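## Task

Scene 1: By the end, each pocket in the turntable's trays holds one small part (block, cylinder or plug), never zero and never two. Parts go in by being released just above the rim of a chute in the lid. A pocket lines up under each chute only briefly, 3.9 s after a green-button press starts a quarter turn (counter-clockwise from above). A press registers only if the turntable is at rest (its edge strips glow white while moving), the button is held down briefly and then released before the next press. Only 5 quarter turns are available. The turntable must be at rest at the end, the grippers must have let go and the arms must be clear, nothing may be held in place by a robot, and nothing may be knocked out of the work area.

## Robot and tools

ROBOTS. Four identical i2rt Big YAM arms, arm1 to arm4, each with six revolute joints, a two-finger gripper and a wrist camera. Feet, in the shared scene frame (metres; heading in degrees counter-clockwise from +x): arm1 at (+0.63, +0.13, +0.81) heading -136; arm2 at (+0.05, +0.63, +0.80) heading -52; arm3 at (-0.63, +0.08, +0.76) heading +50; arm4 at (+0.09, -0.63, +0.78) heading +134. So the arms stand round the turntable near the origin and face inward. Reach is about 1.0 m from the joint1 axis. The scene frame has its origin on the floor with +z up. The hand point is midway between the fingertips; the hand's z axis runs along the fingers and the fingers close along its y axis. Room cameras: cam_corner and cam_top; wrist cameras: arm1_cam_wrist to arm4_cam_wrist. With joints 1 and 6 at 0 and the hand level and forward, the wrist camera sits on top of the hand looking at the fingertips.

JOINTS (absolute targets; radians except the gripper). joint1_rad -2.879 to 2.879: yaw of the whole arm, positive counter-clockwise from above, 0 means unfolding toward the foot's heading. joint2_rad 0 to 3.141: shoulder, 0 is upper arm pointing back about level, increasing lifts it up then forward. joint3_rad 0 to 3.019: elbow, 0 folds the forearm onto the upper arm, increasing opens it. joint4_rad -1.692 to 1.57: hand pitch, positive tips fingers up. joint5_rad -1.57 to 1.57: sideways hand swing, positive to the arm's right. joint6_rad -2.094 to 2.094: hand roll, positive clockwise viewed from behind the hand. gripper_m 0 to 0.093: fingertip gap in metres (about 50-62 N per pad at most). Done tolerances: ±0.045, ±0.14, ±0.09, ±0.055, ±0.03, ±0.035 rad and ±0.003 m. Joints move at different speeds, so the hand can swing wide between postures.

execute_actions. Argument actions: a list holding one action or nothing (empty list only reports state and images). The action is an object keyed by arm name; each arm gets {"joints": {...}} mapping any of the joint names above to absolute targets in that arm's own joint space (not scene coordinates, not offsets). All named motions start together and may finish at different times; one action lasts at most 15 s. Joints or arms you omit may keep pushing toward older targets. Unknown keys or out-of-range numbers reject the whole call and nothing moves. Argument cameras: list of camera names or "all"; omitted/null/["all"] gives every camera, [] gives none. Example: {"actions":[{"arm2":{"joints":{"joint1_rad":0.3,"gripper_m":0.05}}}],"cameras":["cam_top"]}.

wait: seconds, 0 to 10; commands nothing, the scene keeps running, returns the same report as an empty action. zoom_image: camera plus region [x0, y0, x1, y1] in pixels of that camera's latest full image, origin top-left, at most 504 x 504. finished_scene: scene, the integer of the current scene; irreversible, and the result says whether the goal was met.

RESULTS. joint_positions gives current values. pictures lists the cameras in image order. joint_status per joint: off_target (stopped short, may still push), contact_stop or time_out (target dropped, joint holds where it stopped, though a timed-out joint may keep a nearby target and keep pushing, named in on_its_own), not_followed (a self/inter-arm collision check withheld the arm's targets; it may retry them on later actions; a cause line usually follows "joint command not followed"; the gripper part still runs), limit_stop_at_motor_heat (resend the target). on_its_own lists what moves without this call's command; "held at" is the held target, not the position. To relieve a pushing joint, command its reported position. Tiny target changes may not move a joint. If a result reports a stop, the remaining execute_actions, wait and finished_scene calls in the same reply are skipped.

ORDER. Pick a part, carry it above a chute, press the button with another arm (hold briefly, lift), and open the gripper just above the rim so the drop lands as a pocket passes, about 3.9 s (scene 1) or 3.5 s (scene 2) after the press. Do not press while the strips glow. Count turns. Finally open all grippers, move arms clear, and confirm the turntable is still before finishing.

AVOID. Hard contact between robots fails the task and can end the run; the collision check may be late and ignores fingers, gripper housings and wrist cameras. Arms keep pushing on contact and can push hard. Do not knock anything out of the work area. Avoid drops from height, slips and slams. Holding loads heats motors, even while you think: MOTOR HOT appears from 85 °C and at 100 °C an OVER-TEMPERATURE FAULT makes that arm go limp and fall. The simulation runs while you compose replies, holding the last command. Loose objects may occasionally be nudged by outside pushes.

Each tool is called after "Emit:" as name(argument=value, ...), one argument or row to a line, values as JSON.

## Session

I'll start by looking at the scene state.

Emit:
execute_actions(
  actions=[],
)

Scene clock: 0.00 s.
Motor temperatures (°C, as the motors report them): arm1=[22 22 23 23 21 23] | arm2=[23 25 23 24 24 21] | arm3=[22 24 24 25 23 24] | arm4=[22 23 24 23 23 22]
arm1.joint_positions: joint1_rad=-0.298 joint2_rad=+0.437 joint3_rad=+1.468 joint4_rad=-1.519 joint5_rad=+0.011 joint6_rad=-0.004 gripper_m=+0.094
arm1.joint_status: not commanded
arm1.hand: x=+0.5202 y=+0.0663 z=+1.3697 quat_wxyz=(-0.108, -0.835, -0.204, +0.500) (m; scene frame)
arm2.joint_positions: joint1_rad=+0.852 joint2_rad=+0.453 joint3_rad=+1.471 joint4_rad=-1.525 joint5_rad=+0.009 joint6_rad=-0.016 gripper_m=+0.094
arm2.joint_status: not commanded
arm2.hand: x=+0.1844 y=+0.6192 z=+1.3593 quat_wxyz=(-0.503, -0.018, -0.864, +0.019) (m; scene frame)
arm3.joint_positions: joint1_rad=-0.603 joint2_rad=+0.446 joint3_rad=+1.476 joint4_rad=-1.524 joint5_rad=-0.008 joint6_rad=-0.010 gripper_m=+0.095
arm3.joint_status: not commanded
arm3.hand: x=-0.5183 y=+0.1162 z=+1.3319 quat_wxyz=(-0.513, +0.123, -0.847, -0.071) (m; scene frame)
arm4.joint_positions: joint1_rad=-0.430 joint2_rad=+0.426 joint3_rad=+1.477 joint4_rad=-1.528 joint5_rad=+0.005 joint6_rad=+0.011 gripper_m=+0.094
arm4.joint_status: not commanded
arm4.hand: x=+0.0549 y=-0.5245 z=+1.3447 quat_wxyz=(-0.302, +0.691, -0.500, -0.426) (m; scene frame)
pictures: arm1_cam_wrist, arm2_cam_wrist, arm3_cam_wrist, arm4_cam_wrist, cam_corner, cam_top
Images, in order (width x height): arm1_cam_wrist 616x616, arm2_cam_wrist 616x616, arm3_cam_wrist 616x616, arm4_cam_wrist 616x616, cam_corner 672x504, cam_top 672x504.

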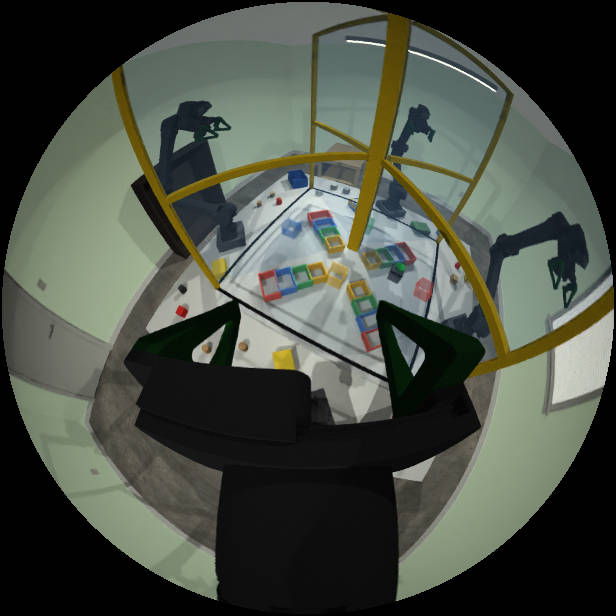

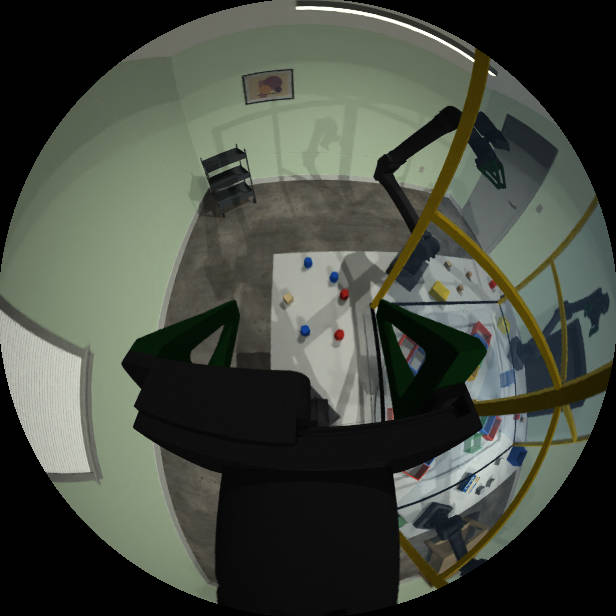

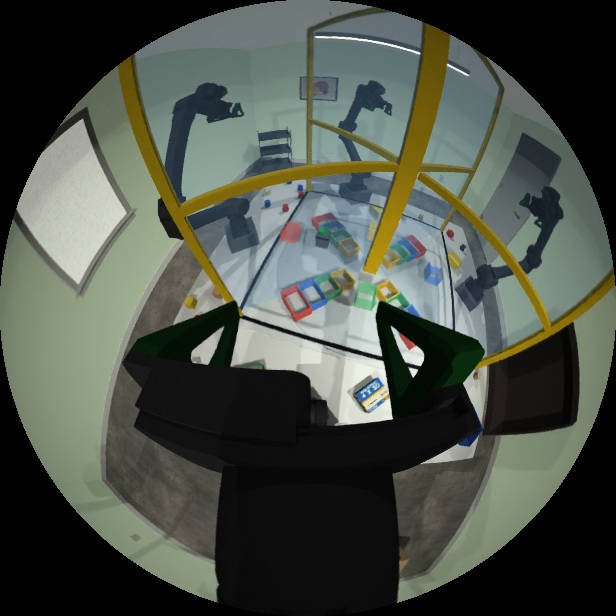

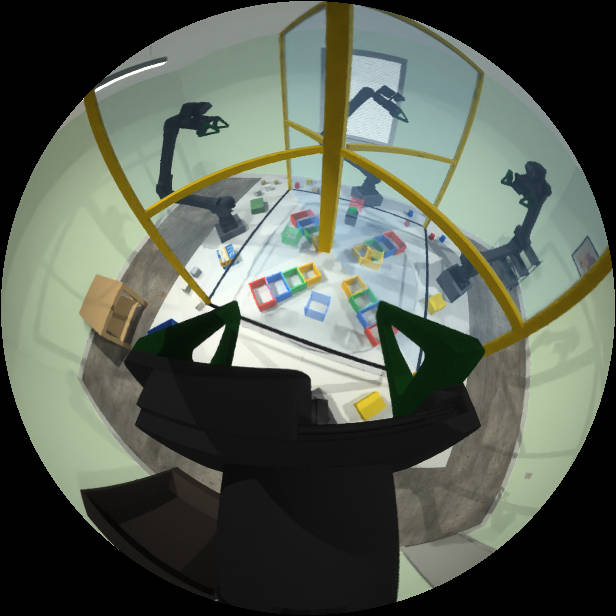

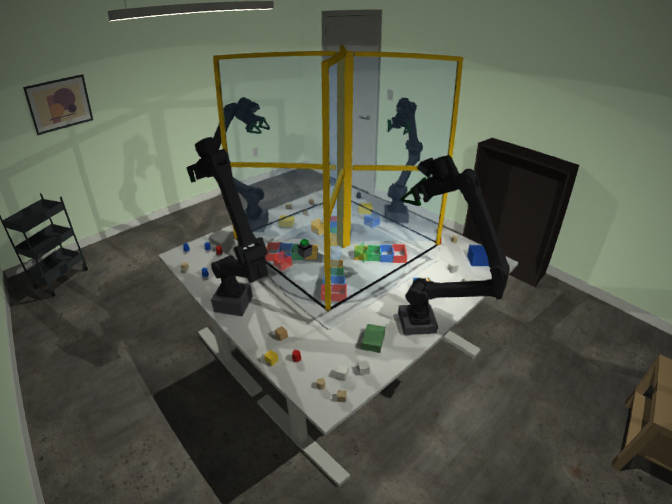

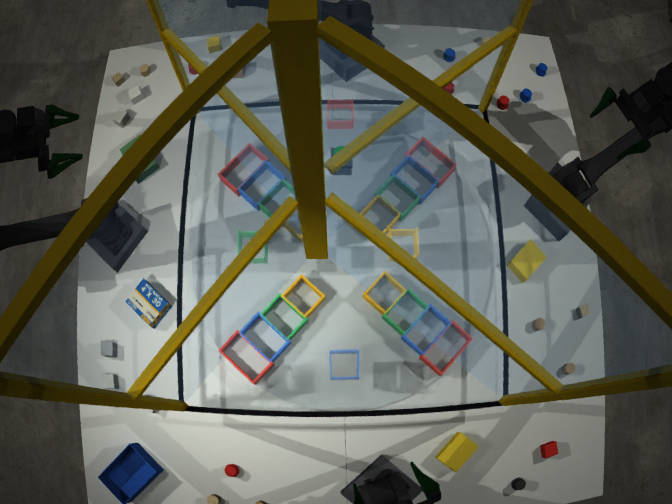

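Emit:
zoom_image(
  camera="cam_top",
  region=[60, 0, 360, 260],
)

Emit:
zoom_image(
  camera="cam_top",
  region=[320, 0, 620, 260],
)

Emit:
zoom_image(
  camera="cam_top",
  region=[60, 244, 360, 504],
)

Emit:
zoom_image(
  camera="cam_top",
  region=[320, 244, 620, 504],
)

Emit:
zoom_image(
  camera="cam_corner",
  region=[150, 170, 530, 440],
)

Region (60, 0, 360, 260) of cam_top's 672x504 image, scaled by 1.680, with more detail than that image has; it fills the top 437 rows of this view, and the rest is white.

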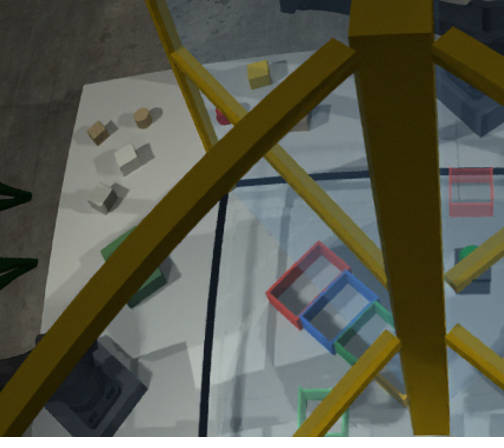

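Region (320, 0, 620, 260) of cam_top's 672x504 image, scaled by 1.680, with more detail than that image has; it fills the top 437 rows of this view, and the rest is white.

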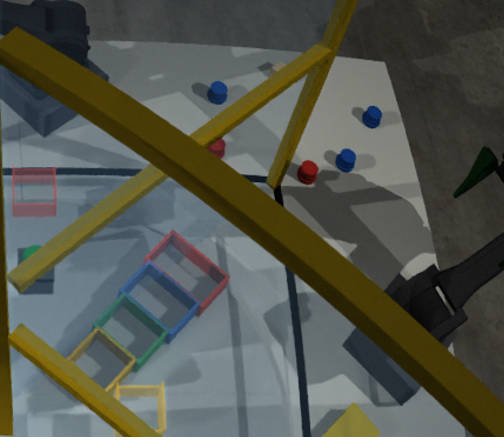

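Region (60, 244, 360, 504) of cam_top's 672x504 image, scaled by 1.680, with more detail than that image has; it fills the top 437 rows of this view, and the rest is white.

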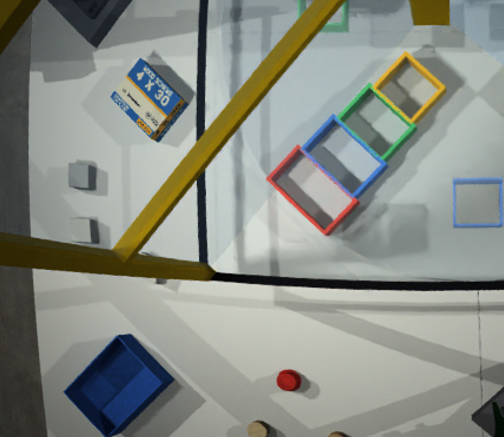

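Region (320, 244, 620, 504) of cam_top's 672x504 image, scaled by 1.680, with more detail than that image has; it fills the top 437 rows of this view, and the rest is white.

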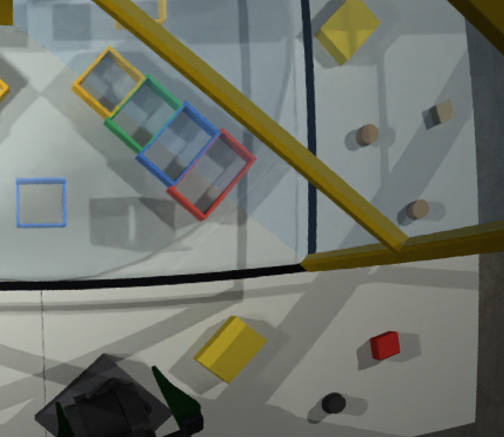

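Region (150, 170, 530, 440) of cam_corner's 672x504 image, scaled by 1.326, with more detail than that image has; it fills the top 358 rows of this view, and the rest is white.

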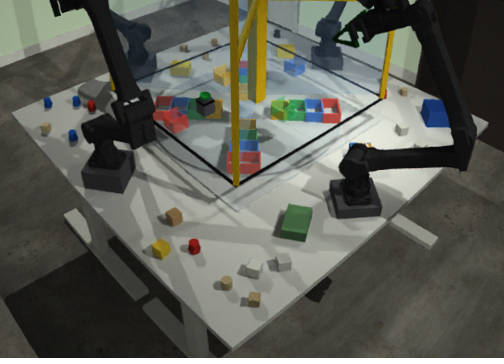

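Emit:
execute_actions(
  actions=[
    {"arm1": {"joints": {"joint4_rad": -0.8}}, "arm2": {"joints": {"joint3_rad": 1.0}}, "arm3": {"joints": {"joint2_rad": 0.1}}, "arm4": {"joints": {"joint1_rad": 0.6}}},
  ],
  cameras=["arm2_cam_wrist", "arm4_cam_wrist"],
)

Scene clock: 34.50 s.
Motor temperatures (°C, as the motors report them): arm1=[22 23 26 23 21 23] | arm2=[23 26 26 24 24 21] | arm3=[22 24 27 25 23 24] | arm4=[22 23 27 23 23 22]
arm1.joint_positions: joint1_rad=-0.298 joint2_rad=+0.437 joint3_rad=+1.468 joint4_rad=-0.815 joint5_rad=+0.011 joint6_rad=-0.004 gripper_m=+0.094
arm1.joint_status: all done
arm1.hand: x=+0.4993 y=+0.0531 z=+1.5375 quat_wxyz=(-0.173, -0.612, -0.150, +0.757) (m; scene frame)
arm2.joint_positions: joint1_rad=+0.852 joint2_rad=+0.452 joint3_rad=+0.996 joint4_rad=-1.525 joint5_rad=+0.009 joint6_rad=-0.016 gripper_m=+0.094
arm2.joint_status: all done
arm2.hand: x=+0.2305 y=+0.6177 z=+1.1463 quat_wxyz=(-0.286, -0.018, -0.958, +0.012) (m; scene frame)
arm3.joint_positions: joint1_rad=-0.603 joint2_rad=+0.099 joint3_rad=+1.495 joint4_rad=-1.524 joint5_rad=-0.008 joint6_rad=-0.010 gripper_m=+0.095
arm3.joint_status: all done
arm3.hand: x=-0.6731 y=+0.0728 z=+1.3445 quat_wxyz=(-0.659, +0.109, -0.739, -0.090) (m; scene frame)
arm4.joint_positions: joint1_rad=+0.596 joint2_rad=+0.426 joint3_rad=+1.477 joint4_rad=-1.528 joint5_rad=+0.005 joint6_rad=+0.011 gripper_m=+0.094
arm4.joint_status: all done
arm4.hand: x=-0.0198 y=-0.6067 z=+1.3447 quat_wxyz=(-0.056, +0.848, -0.096, -0.519) (m; scene frame)
pictures: arm2_cam_wrist, arm4_cam_wrist
Images, in order (width x height): arm2_cam_wrist 616x616, arm4_cam_wrist 616x616.

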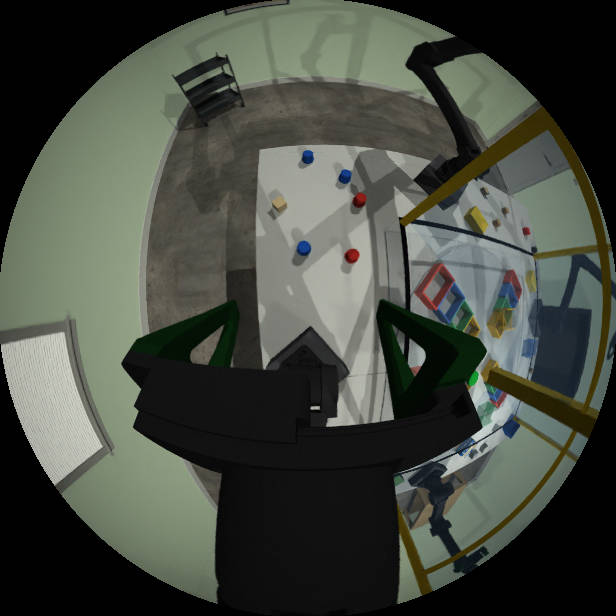

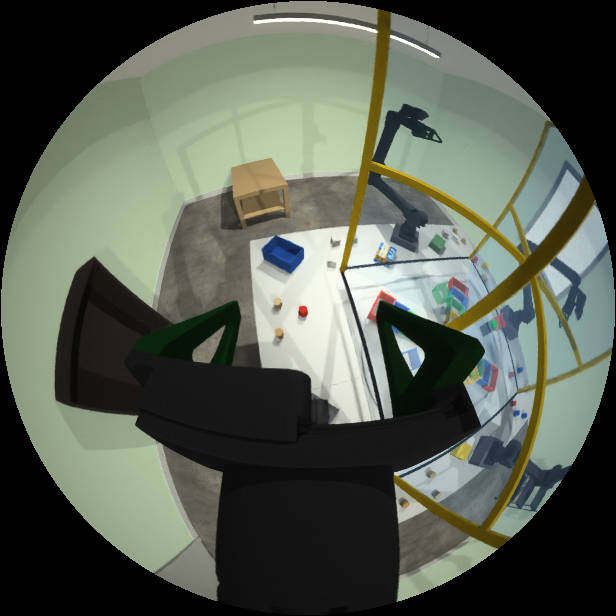

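Emit:
zoom_image(
  camera="arm4_cam_wrist",
  region=[360, 80, 480, 200],
)

Emit:
zoom_image(
  camera="arm4_cam_wrist",
  region=[496, 240, 616, 360],
)

Emit:
zoom_image(
  camera="arm4_cam_wrist",
  region=[210, 210, 410, 410],
)

Emit:
zoom_image(
  camera="arm2_cam_wrist",
  region=[210, 130, 450, 370],
)

Region (360, 80, 480, 200) of arm4_cam_wrist's 616x616 image, scaled by 4.200, with more detail than that image has.

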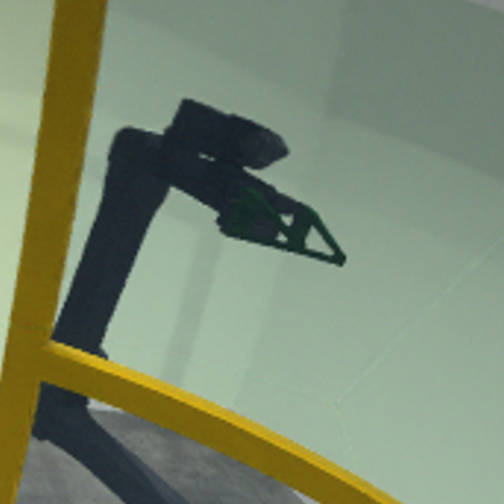

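Region (496, 240, 616, 360) of arm4_cam_wrist's 616x616 image, scaled by 4.200, with more detail than that image has.

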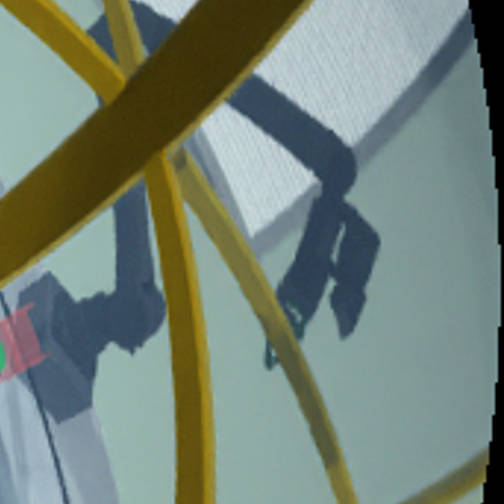

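Region (210, 210, 410, 410) of arm4_cam_wrist's 616x616 image, scaled by 2.520, with more detail than that image has.

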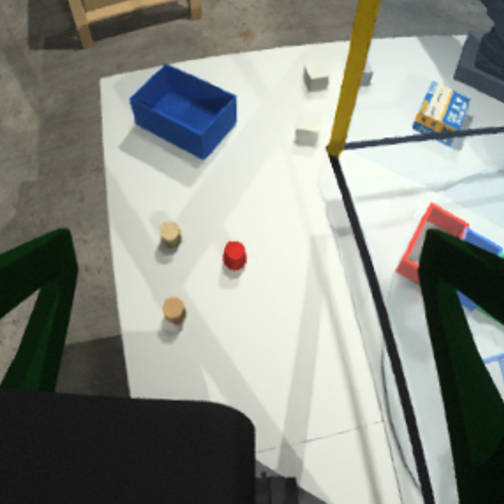

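Region (210, 130, 450, 370) of arm2_cam_wrist's 616x616 image, scaled by 2.100, with more detail than that image has.

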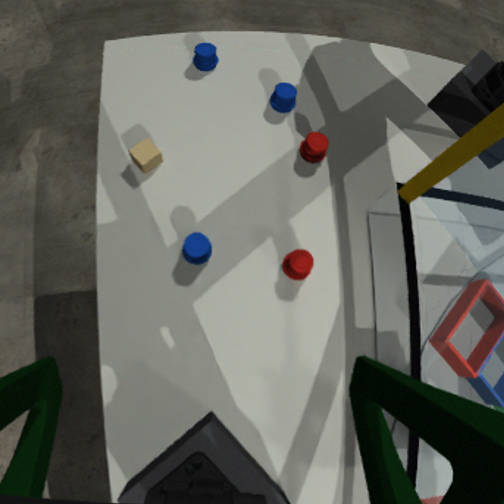

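Emit:
execute_actions(
  actions=[
    {"arm1": {"joints": {"joint1_rad": 0.611, "joint2_rad": 1.347, "joint3_rad": 0.959, "joint4_rad": -1.183, "joint5_rad": 0, "joint6_rad": 0}}, "arm2": {"joints": {"joint1_rad": 0.867, "joint2_rad": 1.232, "joint3_rad": 0.880, "joint4_rad": -1.219, "joint5_rad": 0, "joint6_rad": 0}}, "arm3": {"joints": {"joint1_rad": 0.789, "joint2_rad": 0.6, "joint3_rad": 0.954, "joint4_rad": -1.5, "joint5_rad": 0, "joint6_rad": 0}}, "arm4": {"joints": {"joint1_rad": 0.650, "joint2_rad": 1.447, "joint3_rad": 1.140, "joint4_rad": -1.264, "joint5_rad": 0, "joint6_rad": 0}}},
  ],
)

Scene clock: 156.20 s.
Motor temperatures (°C, as the motors report them): arm1=[22 23 28 23 21 23] | arm2=[23 25 29 24 24 21] | arm3=[22 26 26 25 23 24] | arm4=[22 23 29 24 23 22]
arm1.joint_positions: joint1_rad=+0.605 joint2_rad=+1.332 joint3_rad=+0.943 joint4_rad=-1.176 joint5_rad=+0.002 joint6_rad=-0.004 gripper_m=+0.094
arm1.joint_status: all done
arm1.hand: x=+0.5608 y=-0.2200 z=+0.9243 quat_wxyz=(+0.004, -0.771, -0.637, -0.003) (m; scene frame)
arm2.joint_positions: joint1_rad=+0.859 joint2_rad=+1.229 joint3_rad=+0.877 joint4_rad=-1.233 joint5_rad=+0.004 joint6_rad=-0.014 gripper_m=+0.094
arm2.joint_status: all done
arm2.hand: x=+0.3680 y=+0.6149 z=+0.9272 quat_wxyz=(+0.012, -0.014, -1.000, -0.001) (m; scene frame)
arm3.joint_positions: joint1_rad=+0.780 joint2_rad=+0.594 joint3_rad=+0.944 joint4_rad=-1.502 joint5_rad=+0.001 joint6_rad=-0.008 gripper_m=+0.095
arm3.joint_status: all done
arm3.hand: x=-0.6505 y=+0.2867 z=+1.0700 quat_wxyz=(-0.145, +0.724, -0.657, -0.149) (m; scene frame)
arm4.joint_positions: joint1_rad=+0.645 joint2_rad=+1.447 joint3_rad=+1.119 joint4_rad=-1.271 joint5_rad=+0.003 joint6_rad=+0.007 gripper_m=+0.094
arm4.joint_status: all done
arm4.hand: x=-0.3027 y=-0.5651 z=+0.9245 quat_wxyz=(-0.002, +0.996, -0.085, +0.012) (m; scene frame)
pictures: arm1_cam_wrist, arm2_cam_wrist, arm3_cam_wrist, arm4_cam_wrist, cam_corner, cam_top
Images, in order (width x height): arm1_cam_wrist 616x616, arm2_cam_wrist 616x616, arm3_cam_wrist 616x616, arm4_cam_wrist 616x616, cam_corner 672x504, cam_top 672x504.

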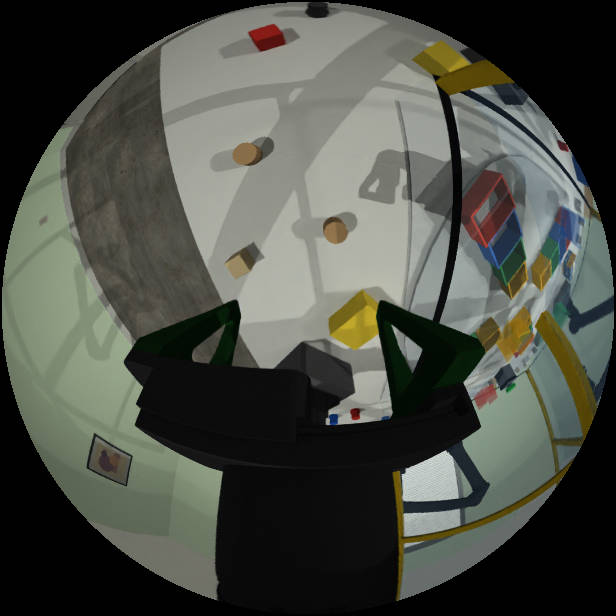

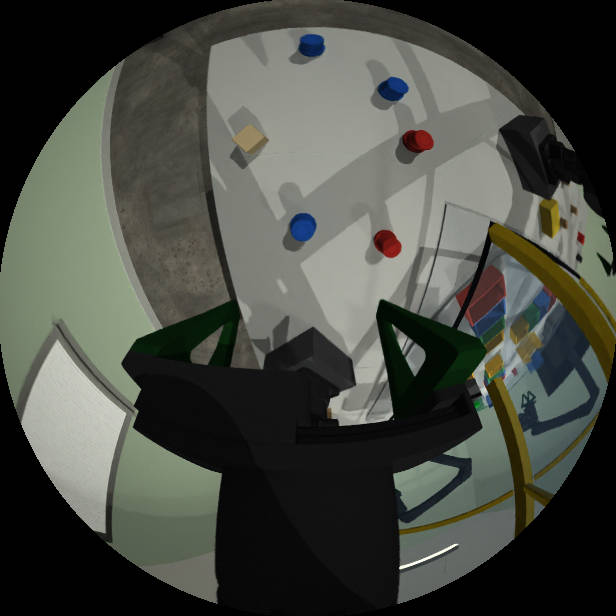

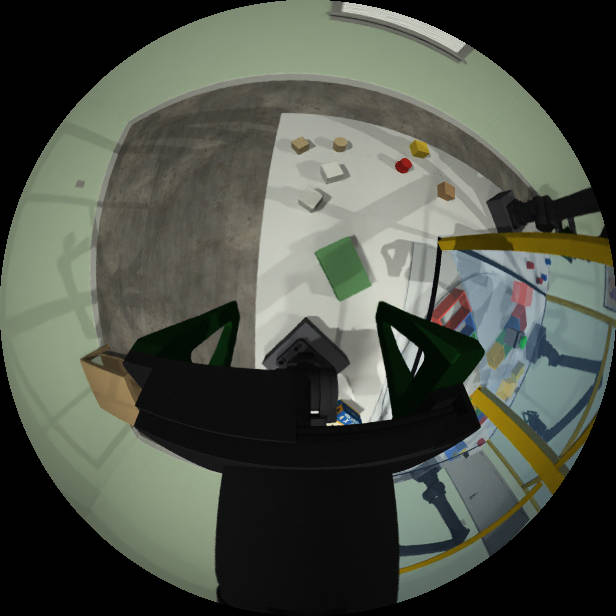

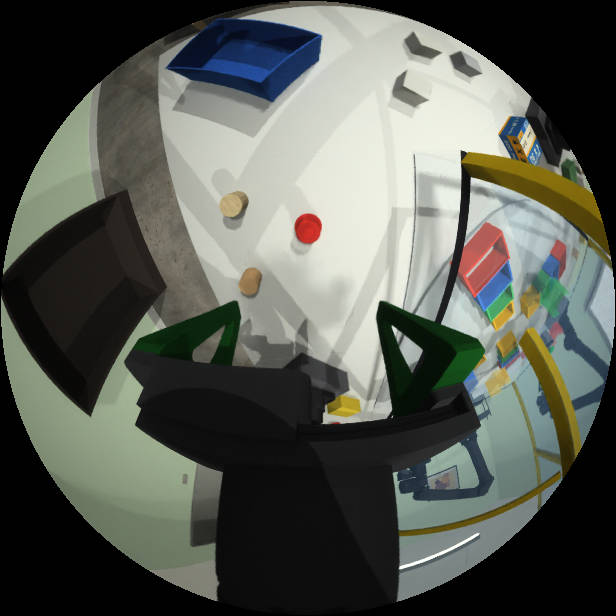

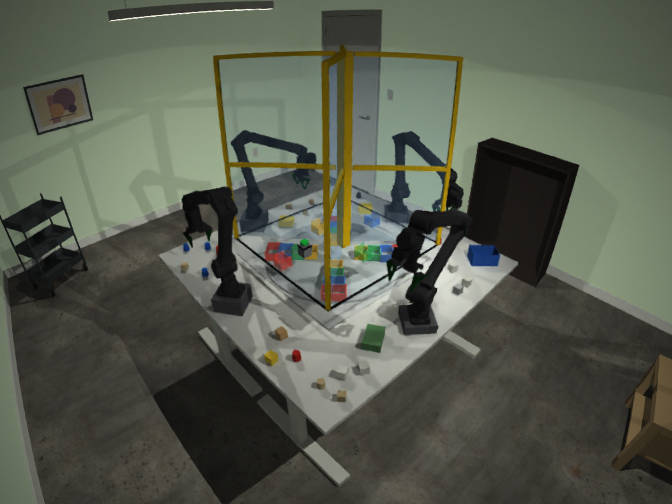

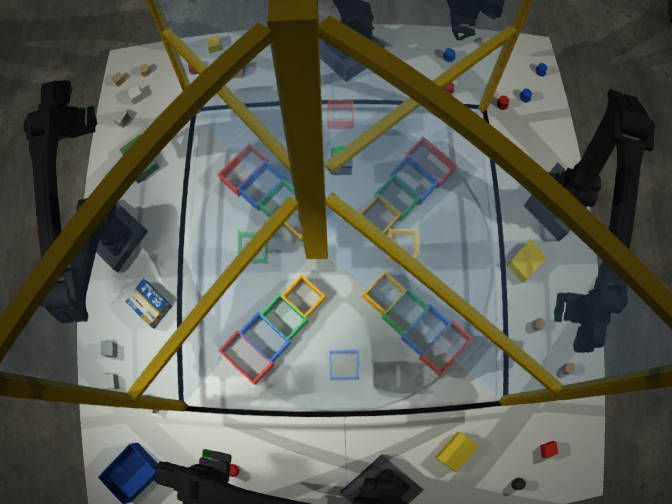

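Emit:
zoom_image(
  camera="arm2_cam_wrist",
  region=[200, 20, 480, 300],
)

Emit:
zoom_image(
  camera="arm1_cam_wrist",
  region=[190, 110, 410, 330],
)

Emit:
zoom_image(
  camera="arm4_cam_wrist",
  region=[190, 130, 410, 350],
)

Emit:
zoom_image(
  camera="arm3_cam_wrist",
  region=[250, 100, 470, 320],
)

Region (200, 20, 480, 300) of arm2_cam_wrist's 616x616 image, scaled by 1.800, with more detail than that image has.

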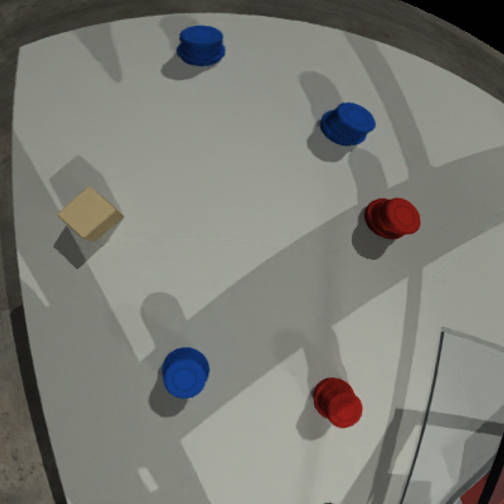

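Region (190, 110, 410, 330) of arm1_cam_wrist's 616x616 image, scaled by 2.291, with more detail than that image has.

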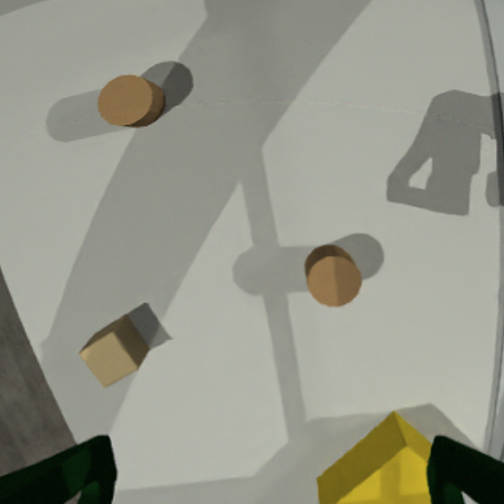

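Region (190, 130, 410, 350) of arm4_cam_wrist's 616x616 image, scaled by 2.291, with more detail than that image has.

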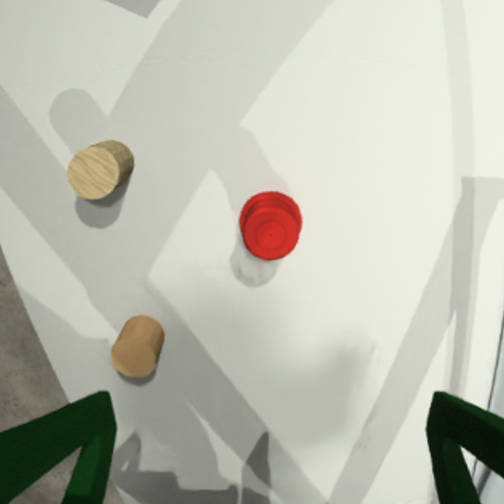

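Region (250, 100, 470, 320) of arm3_cam_wrist's 616x616 image, scaled by 2.291, with more detail than that image has.

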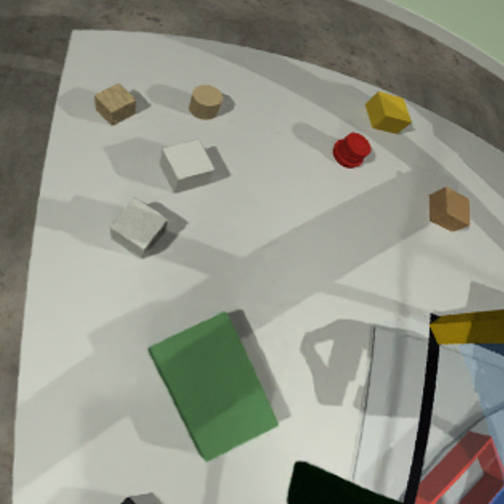

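Emit:
execute_actions(
  actions=[
    {"arm1": {"joints": {"joint1_rad": 0.500, "joint2_rad": 1.565, "joint3_rad": 0.841, "joint4_rad": -0.825}}, "arm2": {"joints": {"joint1_rad": 0.888, "joint2_rad": 1.438, "joint3_rad": 0.713, "joint4_rad": -0.828}}, "arm3": {"joints": {"joint1_rad": 0.640, "joint2_rad": 1.905, "joint3_rad": 1.535, "joint4_rad": -1.178}}, "arm4": {"joints": {"joint2_rad": 1.606, "joint3_rad": 0.982, "joint4_rad": -0.92}}},
  ],
  cameras=["arm1_cam_wrist", "arm2_cam_wrist", "arm3_cam_wrist", "arm4_cam_wrist", "cam_corner"],
)

Scene clock: 251.93 s.
Motor temperatures (°C, as the motors report them): arm1=[22 24 31 23 21 23] | arm2=[23 26 30 24 24 21] | arm3=[22 25 33 25 23 24] | arm4=[22 25 33 23 23 22]
arm1.joint_positions: joint1_rad=+0.501 joint2_rad=+1.569 joint3_rad=+0.836 joint4_rad=-0.834 joint5_rad=+0.002 joint6_rad=-0.004 gripper_m=+0.094
arm1.joint_status: all done
arm1.hand: x=+0.5193 y=-0.2288 z=+0.8083 quat_wxyz=(+0.005, -0.803, -0.596, -0.004) (m; scene frame)
arm2.joint_positions: joint1_rad=+0.883 joint2_rad=+1.450 joint3_rad=+0.700 joint4_rad=-0.844 joint5_rad=+0.003 joint6_rad=-0.014 gripper_m=+0.094
arm2.joint_status: all done
arm2.hand: x=+0.3709 y=+0.6229 z=+0.8034 quat_wxyz=(+0.016, -0.003, -1.000, -0.001) (m; scene frame)
arm3.joint_positions: joint1_rad=+0.647 joint2_rad=+1.915 joint3_rad=+1.516 joint4_rad=-1.176 joint5_rad=+0.001 joint6_rad=-0.008 gripper_m=+0.095
arm3.joint_status: all done
arm3.hand: x=-0.6037 y=+0.6464 z=+0.8354 quat_wxyz=(-0.003, +0.693, -0.721, +0.005) (m; scene frame)
arm4.joint_positions: joint1_rad=+0.645 joint2_rad=+1.629 joint3_rad=+0.957 joint4_rad=-0.929 joint5_rad=+0.003 joint6_rad=+0.007 gripper_m=+0.094
arm4.joint_status: all done
arm4.hand: x=-0.3089 y=-0.5638 z=+0.7995 quat_wxyz=(-0.002, +0.996, -0.085, +0.014) (m; scene frame)
pictures: arm1_cam_wrist, arm2_cam_wrist, arm3_cam_wrist, arm4_cam_wrist, cam_corner
Images, in order (width x height): arm1_cam_wrist 616x616, arm2_cam_wrist 616x616, arm3_cam_wrist 616x616, arm4_cam_wrist 616x616, cam_corner 672x504.

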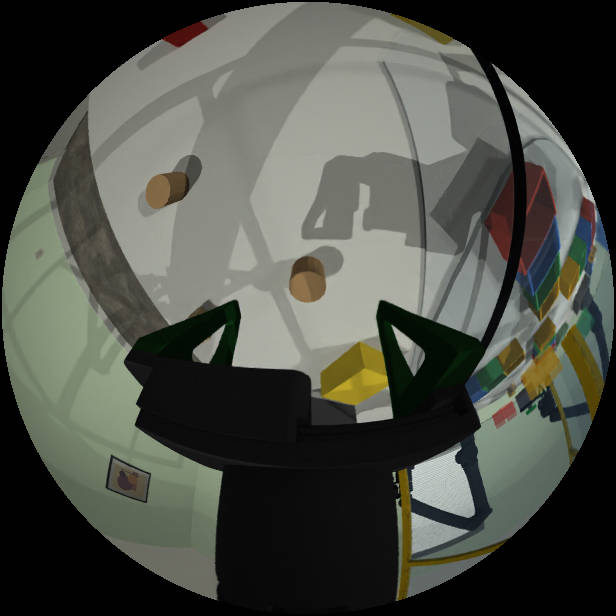

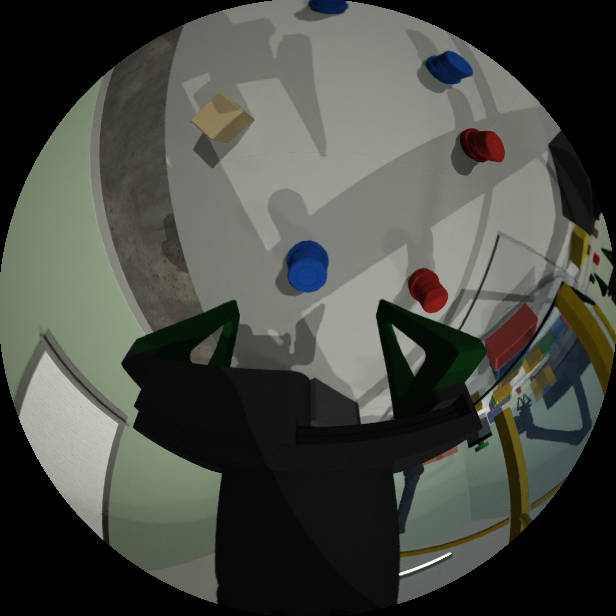

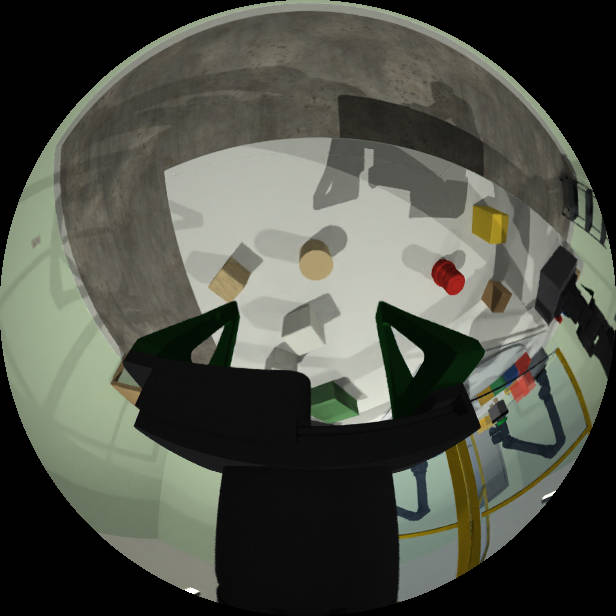

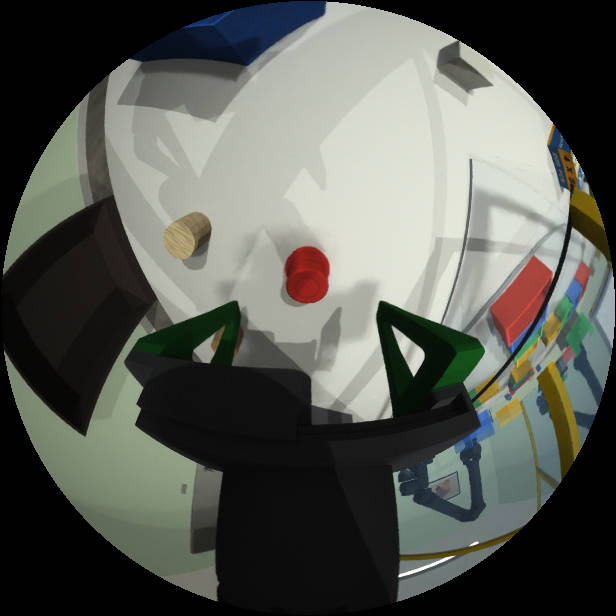

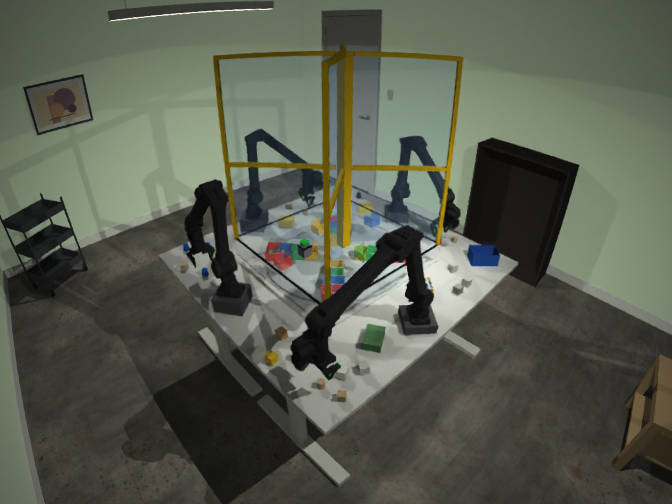

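Emit:
zoom_image(
  camera="arm1_cam_wrist",
  region=[224, 200, 392, 368],
)

Emit:
zoom_image(
  camera="arm2_cam_wrist",
  region=[224, 200, 392, 368],
)

Emit:
zoom_image(
  camera="arm3_cam_wrist",
  region=[224, 200, 392, 368],
)

Emit:
zoom_image(
  camera="arm4_cam_wrist",
  region=[224, 200, 392, 368],
)

Emit:
zoom_image(
  camera="cam_corner",
  region=[160, 220, 260, 300],
)

Region (224, 200, 392, 368) of arm1_cam_wrist's 616x616 image, scaled by 3.000, with more detail than that image has.

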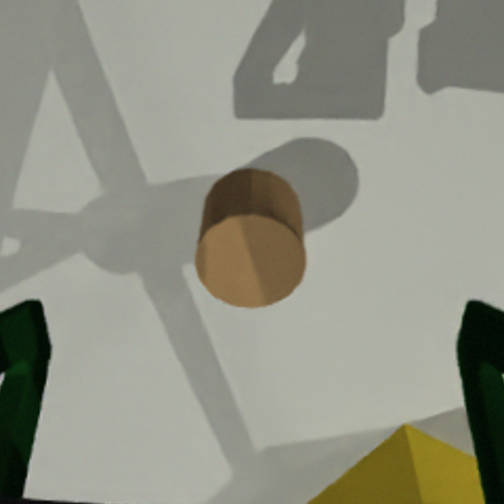

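Region (224, 200, 392, 368) of arm2_cam_wrist's 616x616 image, scaled by 3.000, with more detail than that image has.

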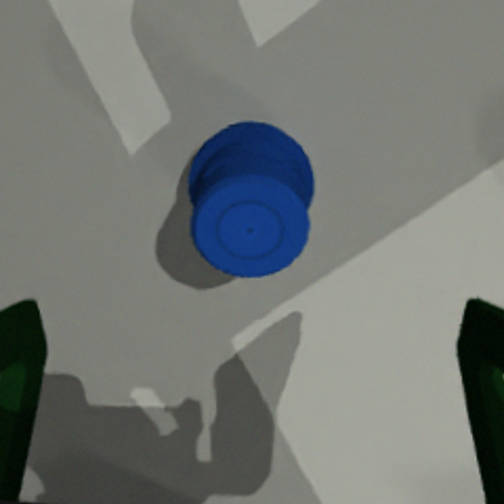

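Region (224, 200, 392, 368) of arm3_cam_wrist's 616x616 image, scaled by 3.000, with more detail than that image has.

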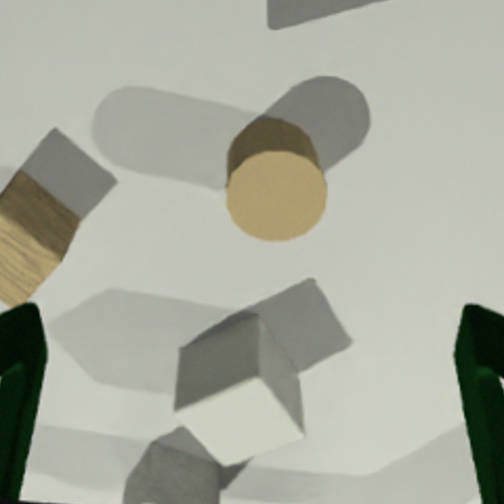

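Region (224, 200, 392, 368) of arm4_cam_wrist's 616x616 image, scaled by 3.000, with more detail than that image has.

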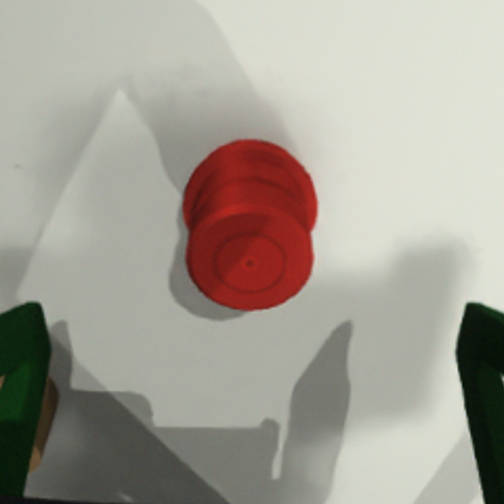

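Region (160, 220, 260, 300) of cam_corner's 672x504 image, scaled by 5.040, with more detail than that image has; it fills the top 403 rows of this view, and the rest is white.

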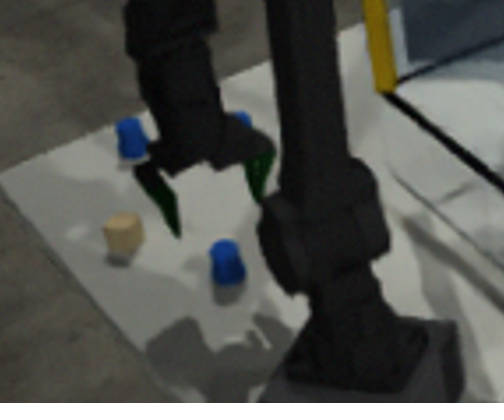

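Emit:
execute_actions(
  actions=[
    {"arm1": {"joints": {"joint2_rad": 1.692, "joint3_rad": 0.753, "joint4_rad": -0.610, "gripper_m": 0.062}}, "arm2": {"joints": {"joint2_rad": 1.593, "joint3_rad": 0.621, "joint4_rad": -0.556, "gripper_m": 0.062}}, "arm3": {"joints": {"joint1_rad": 0.6245, "joint2_rad": 2.008, "joint3_rad": 1.422, "joint4_rad": -0.967, "gripper_m": 0.066}}, "arm4": {"joints": {"joint2_rad": 1.679, "joint3_rad": 0.905, "joint4_rad": -0.745, "gripper_m": 0.062}}},
  ],
  cameras=["arm1_cam_wrist", "arm2_cam_wrist", "arm3_cam_wrist", "arm4_cam_wrist", "cam_corner"],
)

Scene clock: 318.93 s.
Motor temperatures (°C, as the motors report them): arm1=[22 25 29 23 21 23] | arm2=[23 27 30 24 24 21] | arm3=[22 29 34 25 23 24] | arm4=[22 26 33 23 23 22]
arm1.joint_positions: joint1_rad=+0.501 joint2_rad=+1.696 joint3_rad=+0.749 joint4_rad=-0.620 joint5_rad=+0.002 joint6_rad=-0.004 gripper_m=+0.062
arm1.joint_status: all done
arm1.hand: x=+0.5233 y=-0.2150 z=+0.7424 quat_wxyz=(+0.005, -0.803, -0.596, -0.004) (m; scene frame)
arm2.joint_positions: joint1_rad=+0.883 joint2_rad=+1.599 joint3_rad=+0.614 joint4_rad=-0.572 joint5_rad=+0.003 joint6_rad=-0.014 gripper_m=+0.062
arm2.joint_status: all done
arm2.hand: x=+0.3677 y=+0.6232 z=+0.7378 quat_wxyz=(-0.002, -0.003, -1.000, +0.000) (m; scene frame)
arm3.joint_positions: joint1_rad=+0.634 joint2_rad=+2.022 joint3_rad=+1.418 joint4_rad=-0.978 joint5_rad=+0.001 joint6_rad=-0.008 gripper_m=+0.066
arm3.joint_status: all done
arm3.hand: x=-0.5961 y=+0.6414 z=+0.7442 quat_wxyz=(+0.000, +0.689, -0.725, +0.008) (m; scene frame)
arm4.joint_positions: joint1_rad=+0.645 joint2_rad=+1.680 joint3_rad=+0.894 joint4_rad=-0.755 joint5_rad=+0.003 joint6_rad=+0.007 gripper_m=+0.062
arm4.joint_status: all done
arm4.hand: x=-0.3139 y=-0.5628 z=+0.7620 quat_wxyz=(-0.004, +0.996, -0.085, -0.017) (m; scene frame)
pictures: arm1_cam_wrist, arm2_cam_wrist, arm3_cam_wrist, arm4_cam_wrist, cam_corner
Images, in order (width x height): arm1_cam_wrist 616x616, arm2_cam_wrist 616x616, arm3_cam_wrist 616x616, arm4_cam_wrist 616x616, cam_corner 672x504.

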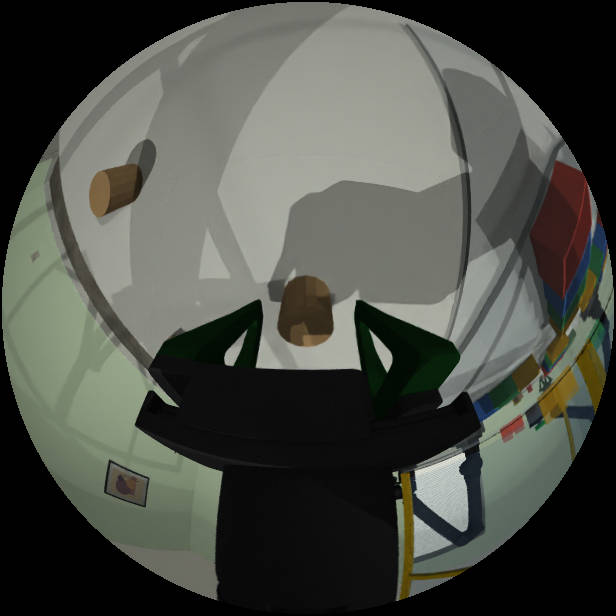

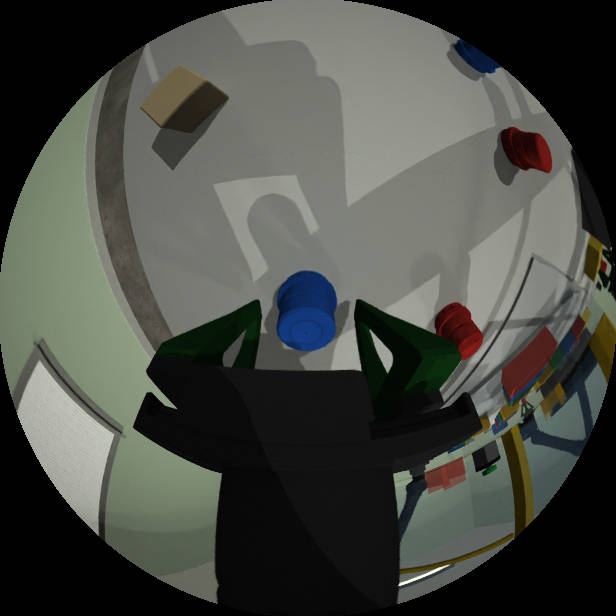

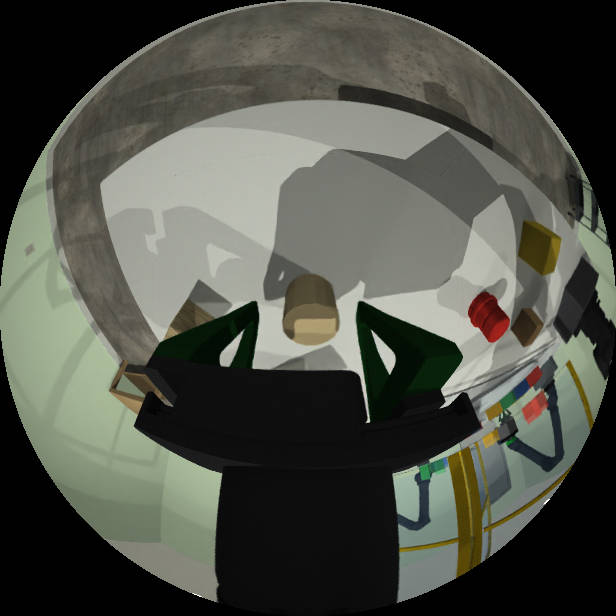

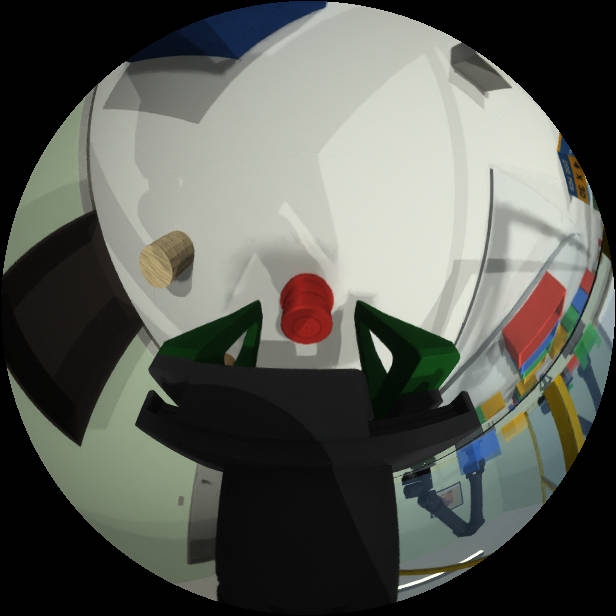

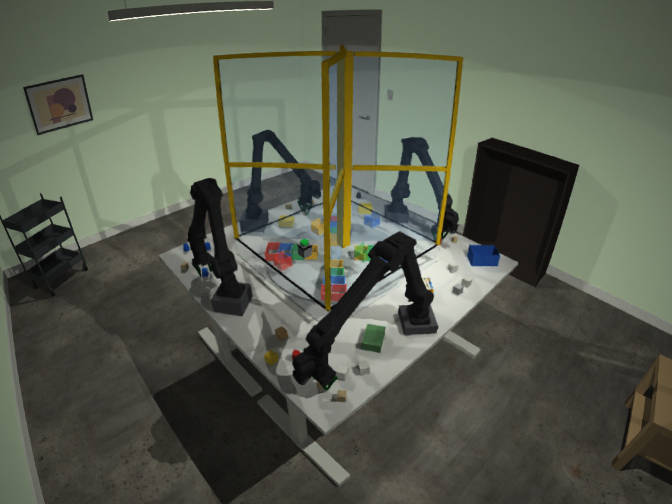

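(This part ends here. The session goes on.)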